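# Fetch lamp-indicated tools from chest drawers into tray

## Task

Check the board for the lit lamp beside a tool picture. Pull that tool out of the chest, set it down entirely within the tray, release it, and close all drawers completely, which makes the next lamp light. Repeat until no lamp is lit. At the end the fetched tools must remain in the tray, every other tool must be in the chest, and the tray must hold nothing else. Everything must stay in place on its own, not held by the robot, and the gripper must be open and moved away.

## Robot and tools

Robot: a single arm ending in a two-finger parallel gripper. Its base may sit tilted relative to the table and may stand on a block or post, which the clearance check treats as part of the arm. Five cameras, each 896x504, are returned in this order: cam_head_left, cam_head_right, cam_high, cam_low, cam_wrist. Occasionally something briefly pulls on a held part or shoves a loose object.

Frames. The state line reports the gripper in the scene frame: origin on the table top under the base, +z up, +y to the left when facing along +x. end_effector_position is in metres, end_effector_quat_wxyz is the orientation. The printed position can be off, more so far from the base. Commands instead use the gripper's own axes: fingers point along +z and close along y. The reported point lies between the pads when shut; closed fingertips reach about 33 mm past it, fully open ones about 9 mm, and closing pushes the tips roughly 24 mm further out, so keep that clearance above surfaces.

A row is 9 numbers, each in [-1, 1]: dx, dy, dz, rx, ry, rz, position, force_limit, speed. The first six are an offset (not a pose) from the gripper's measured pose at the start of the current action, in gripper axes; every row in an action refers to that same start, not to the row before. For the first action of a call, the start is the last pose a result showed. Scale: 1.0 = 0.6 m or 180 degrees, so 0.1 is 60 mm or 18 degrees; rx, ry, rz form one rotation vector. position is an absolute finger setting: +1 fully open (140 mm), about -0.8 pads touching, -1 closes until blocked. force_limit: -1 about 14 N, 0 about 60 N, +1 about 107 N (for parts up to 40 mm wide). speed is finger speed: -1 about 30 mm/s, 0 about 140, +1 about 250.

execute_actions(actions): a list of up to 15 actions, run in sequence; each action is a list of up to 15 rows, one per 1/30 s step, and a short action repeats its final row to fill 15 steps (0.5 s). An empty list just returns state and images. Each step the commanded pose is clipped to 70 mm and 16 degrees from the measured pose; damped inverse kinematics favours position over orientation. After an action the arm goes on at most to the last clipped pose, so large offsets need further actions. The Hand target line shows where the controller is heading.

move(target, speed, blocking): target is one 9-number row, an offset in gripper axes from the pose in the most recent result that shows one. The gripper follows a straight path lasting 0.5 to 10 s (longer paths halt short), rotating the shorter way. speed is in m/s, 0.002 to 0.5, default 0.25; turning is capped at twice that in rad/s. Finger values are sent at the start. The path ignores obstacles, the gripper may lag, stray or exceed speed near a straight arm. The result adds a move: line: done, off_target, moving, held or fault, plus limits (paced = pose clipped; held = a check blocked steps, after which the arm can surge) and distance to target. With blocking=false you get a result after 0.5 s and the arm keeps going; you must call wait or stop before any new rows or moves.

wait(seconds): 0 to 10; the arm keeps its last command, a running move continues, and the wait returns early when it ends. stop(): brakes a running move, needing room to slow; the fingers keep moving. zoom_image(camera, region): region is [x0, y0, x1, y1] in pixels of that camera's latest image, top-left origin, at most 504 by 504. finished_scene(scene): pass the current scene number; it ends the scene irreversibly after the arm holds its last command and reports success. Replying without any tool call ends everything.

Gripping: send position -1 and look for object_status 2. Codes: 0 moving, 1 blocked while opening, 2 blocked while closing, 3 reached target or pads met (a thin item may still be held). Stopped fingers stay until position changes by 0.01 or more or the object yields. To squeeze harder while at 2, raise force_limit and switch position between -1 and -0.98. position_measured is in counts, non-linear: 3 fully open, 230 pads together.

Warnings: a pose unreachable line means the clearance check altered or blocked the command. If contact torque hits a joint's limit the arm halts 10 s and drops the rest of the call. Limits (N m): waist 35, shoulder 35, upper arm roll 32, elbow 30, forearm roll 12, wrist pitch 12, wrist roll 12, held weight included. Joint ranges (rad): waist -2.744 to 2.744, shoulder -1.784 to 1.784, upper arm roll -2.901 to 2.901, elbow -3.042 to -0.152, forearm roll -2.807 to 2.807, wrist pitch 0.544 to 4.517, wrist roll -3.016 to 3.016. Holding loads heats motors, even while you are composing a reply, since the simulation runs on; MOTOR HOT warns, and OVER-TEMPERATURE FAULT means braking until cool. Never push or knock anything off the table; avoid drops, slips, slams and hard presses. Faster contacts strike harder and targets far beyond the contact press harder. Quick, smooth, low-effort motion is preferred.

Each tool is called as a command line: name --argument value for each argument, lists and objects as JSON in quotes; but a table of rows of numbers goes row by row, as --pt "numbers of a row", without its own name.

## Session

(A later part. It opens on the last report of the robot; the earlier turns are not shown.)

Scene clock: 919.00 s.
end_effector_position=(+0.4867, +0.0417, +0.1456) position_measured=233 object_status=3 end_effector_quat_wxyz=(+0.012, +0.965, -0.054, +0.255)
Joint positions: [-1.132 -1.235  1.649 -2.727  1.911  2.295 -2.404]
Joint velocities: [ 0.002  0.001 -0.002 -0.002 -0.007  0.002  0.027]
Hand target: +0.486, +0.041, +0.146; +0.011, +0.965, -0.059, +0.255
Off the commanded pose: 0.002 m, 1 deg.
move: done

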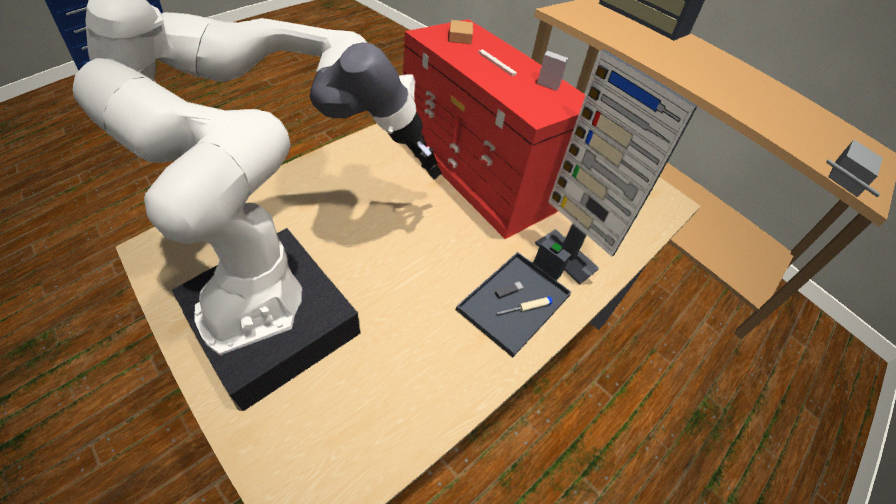

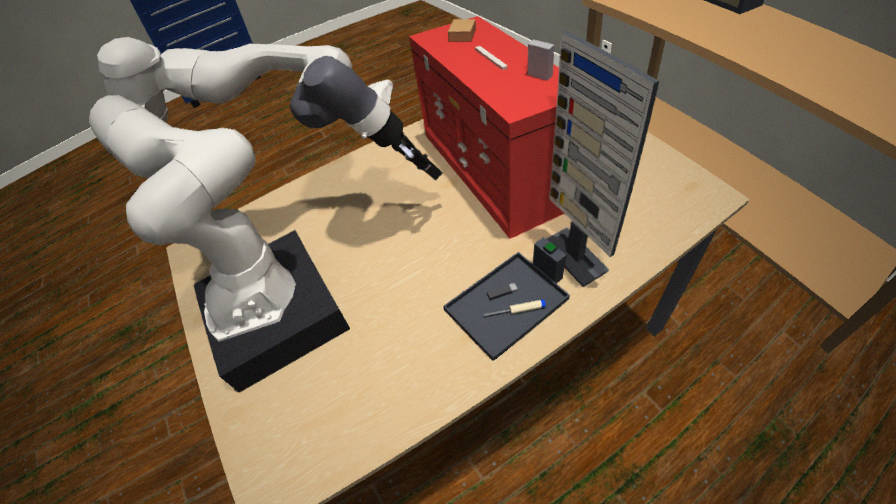

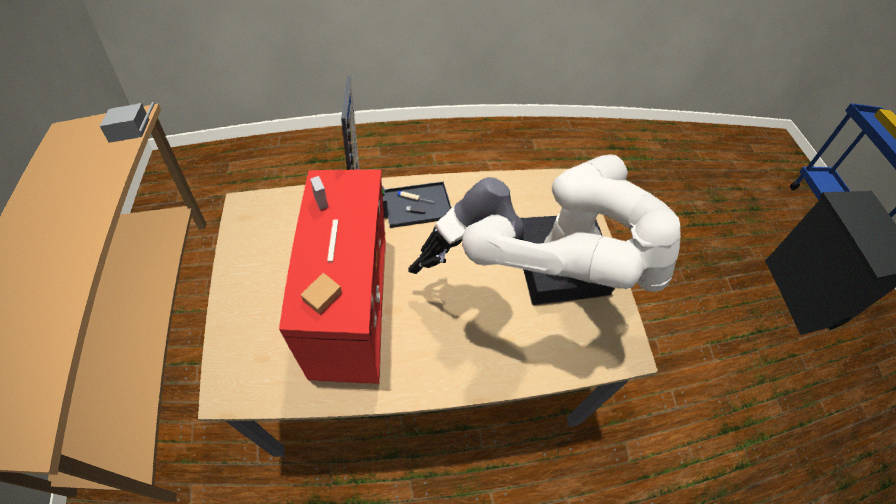

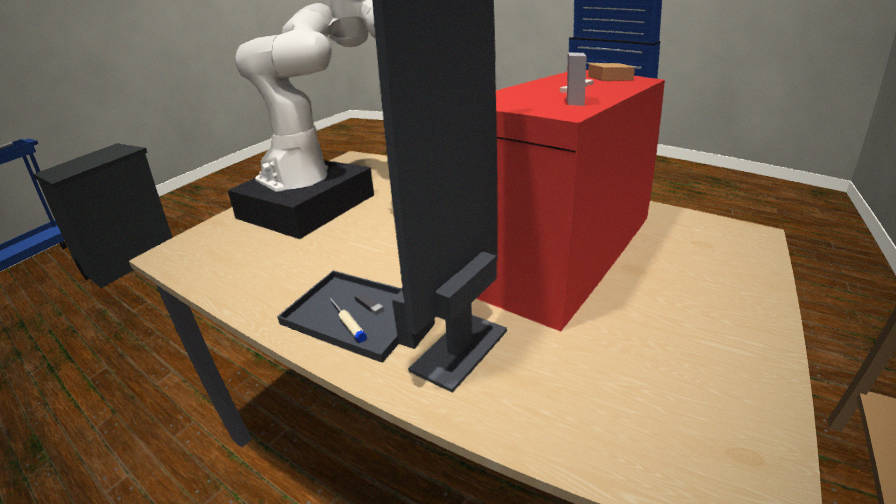

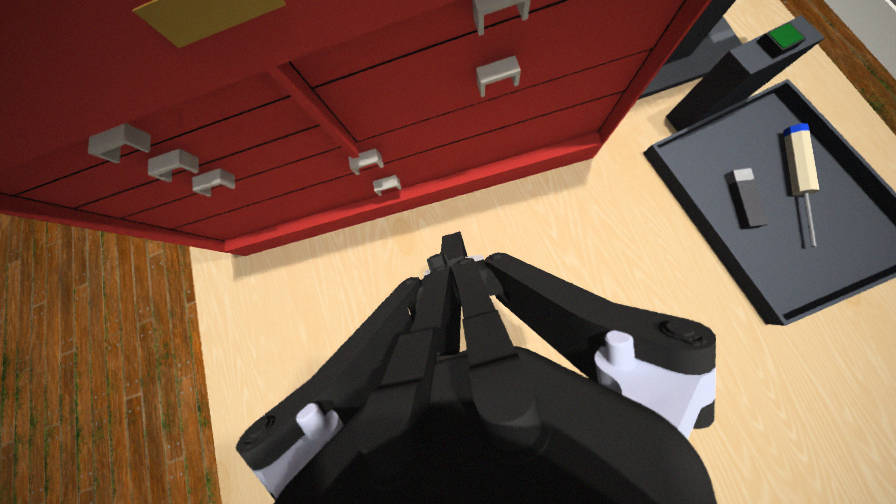

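wait --seconds 3

Scene clock: 923.57 s.
end_effector_position=(+0.4865, +0.0414, +0.1457) position_measured=233 object_status=3 end_effector_quat_wxyz=(+0.011, +0.965, -0.058, +0.255)
Joint positions: [-1.132 -1.235  1.649 -2.727  1.91   2.295 -2.396]
Joint velocities: [ 0.     0.001  0.001  0.     0.001 -0.001 -0.   ]
Hand target: +0.486, +0.041, +0.146; +0.011, +0.965, -0.059, +0.255
Off the commanded pose: 0.002 m, 0 deg.
wait: 3.00 s; at rest from the start

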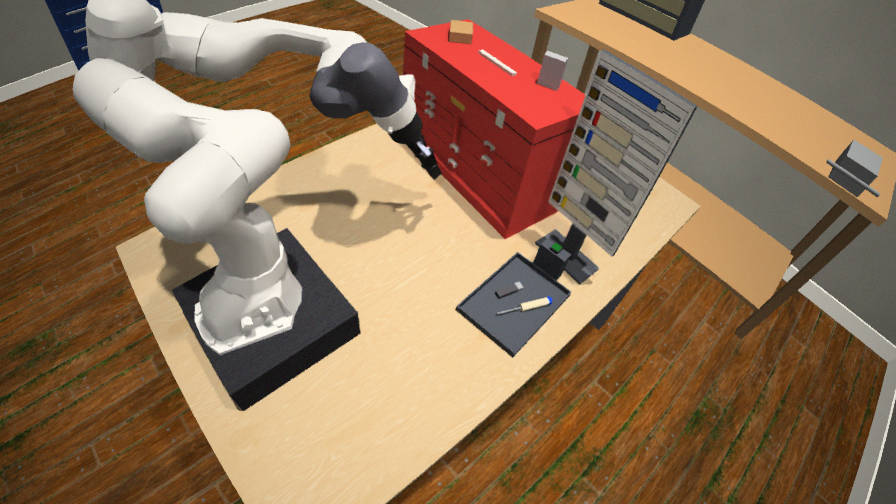

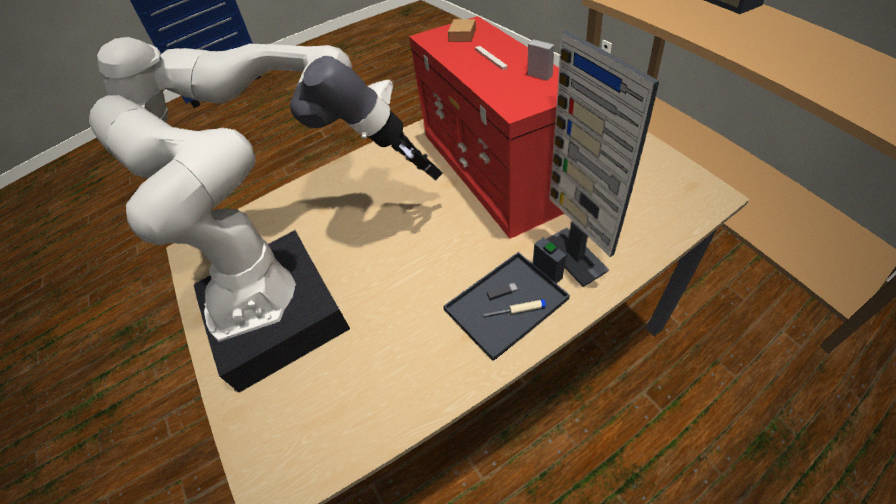

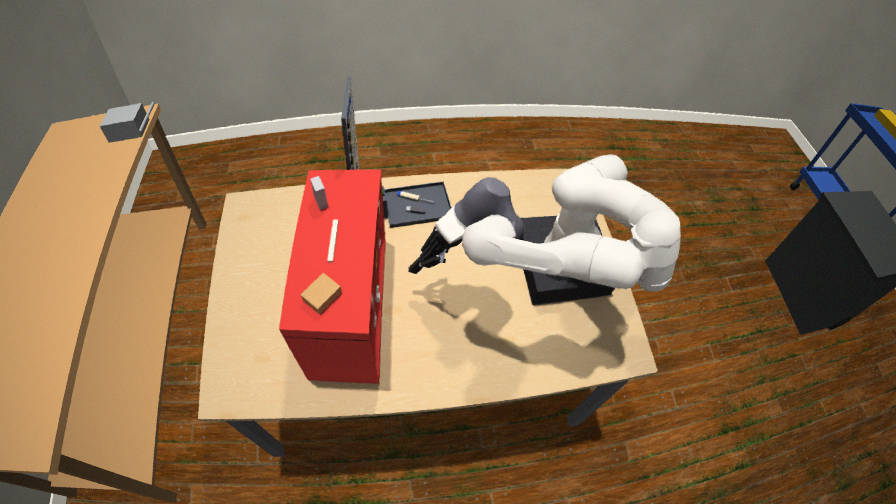

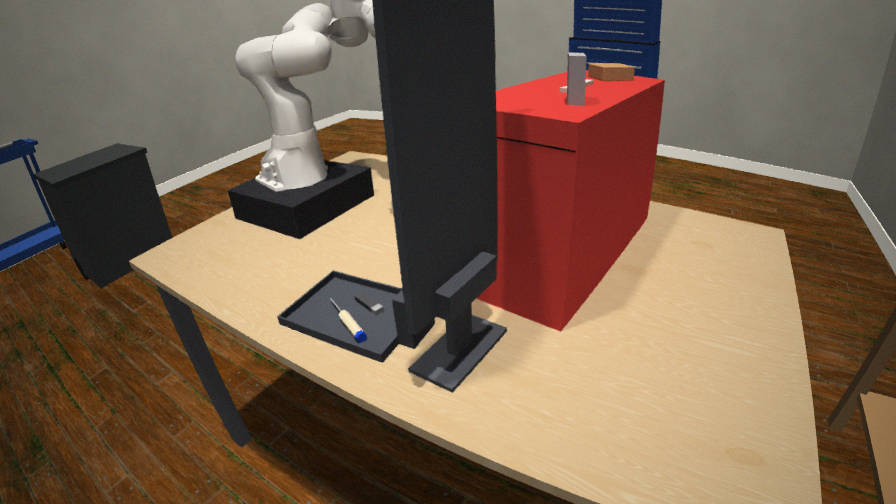

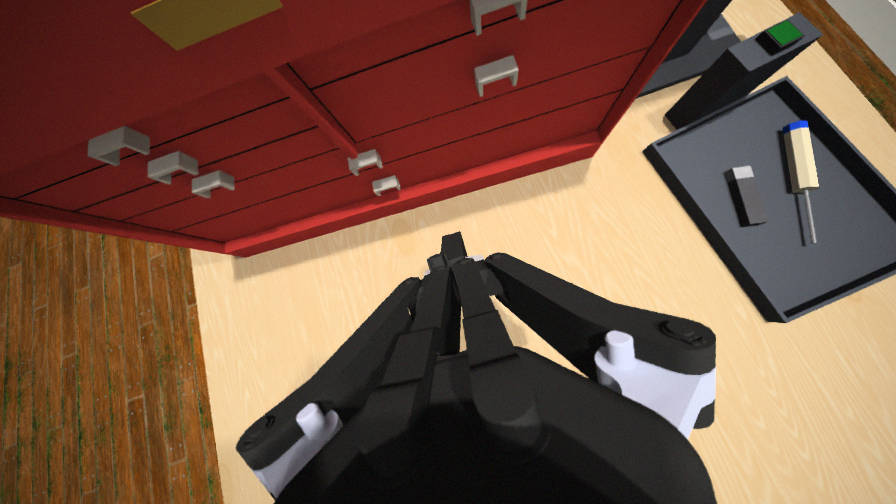

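No lamp is lit, all drawers are shut and the arm is clear.

finished_scene --scene 2

The scene is finished: the task was done.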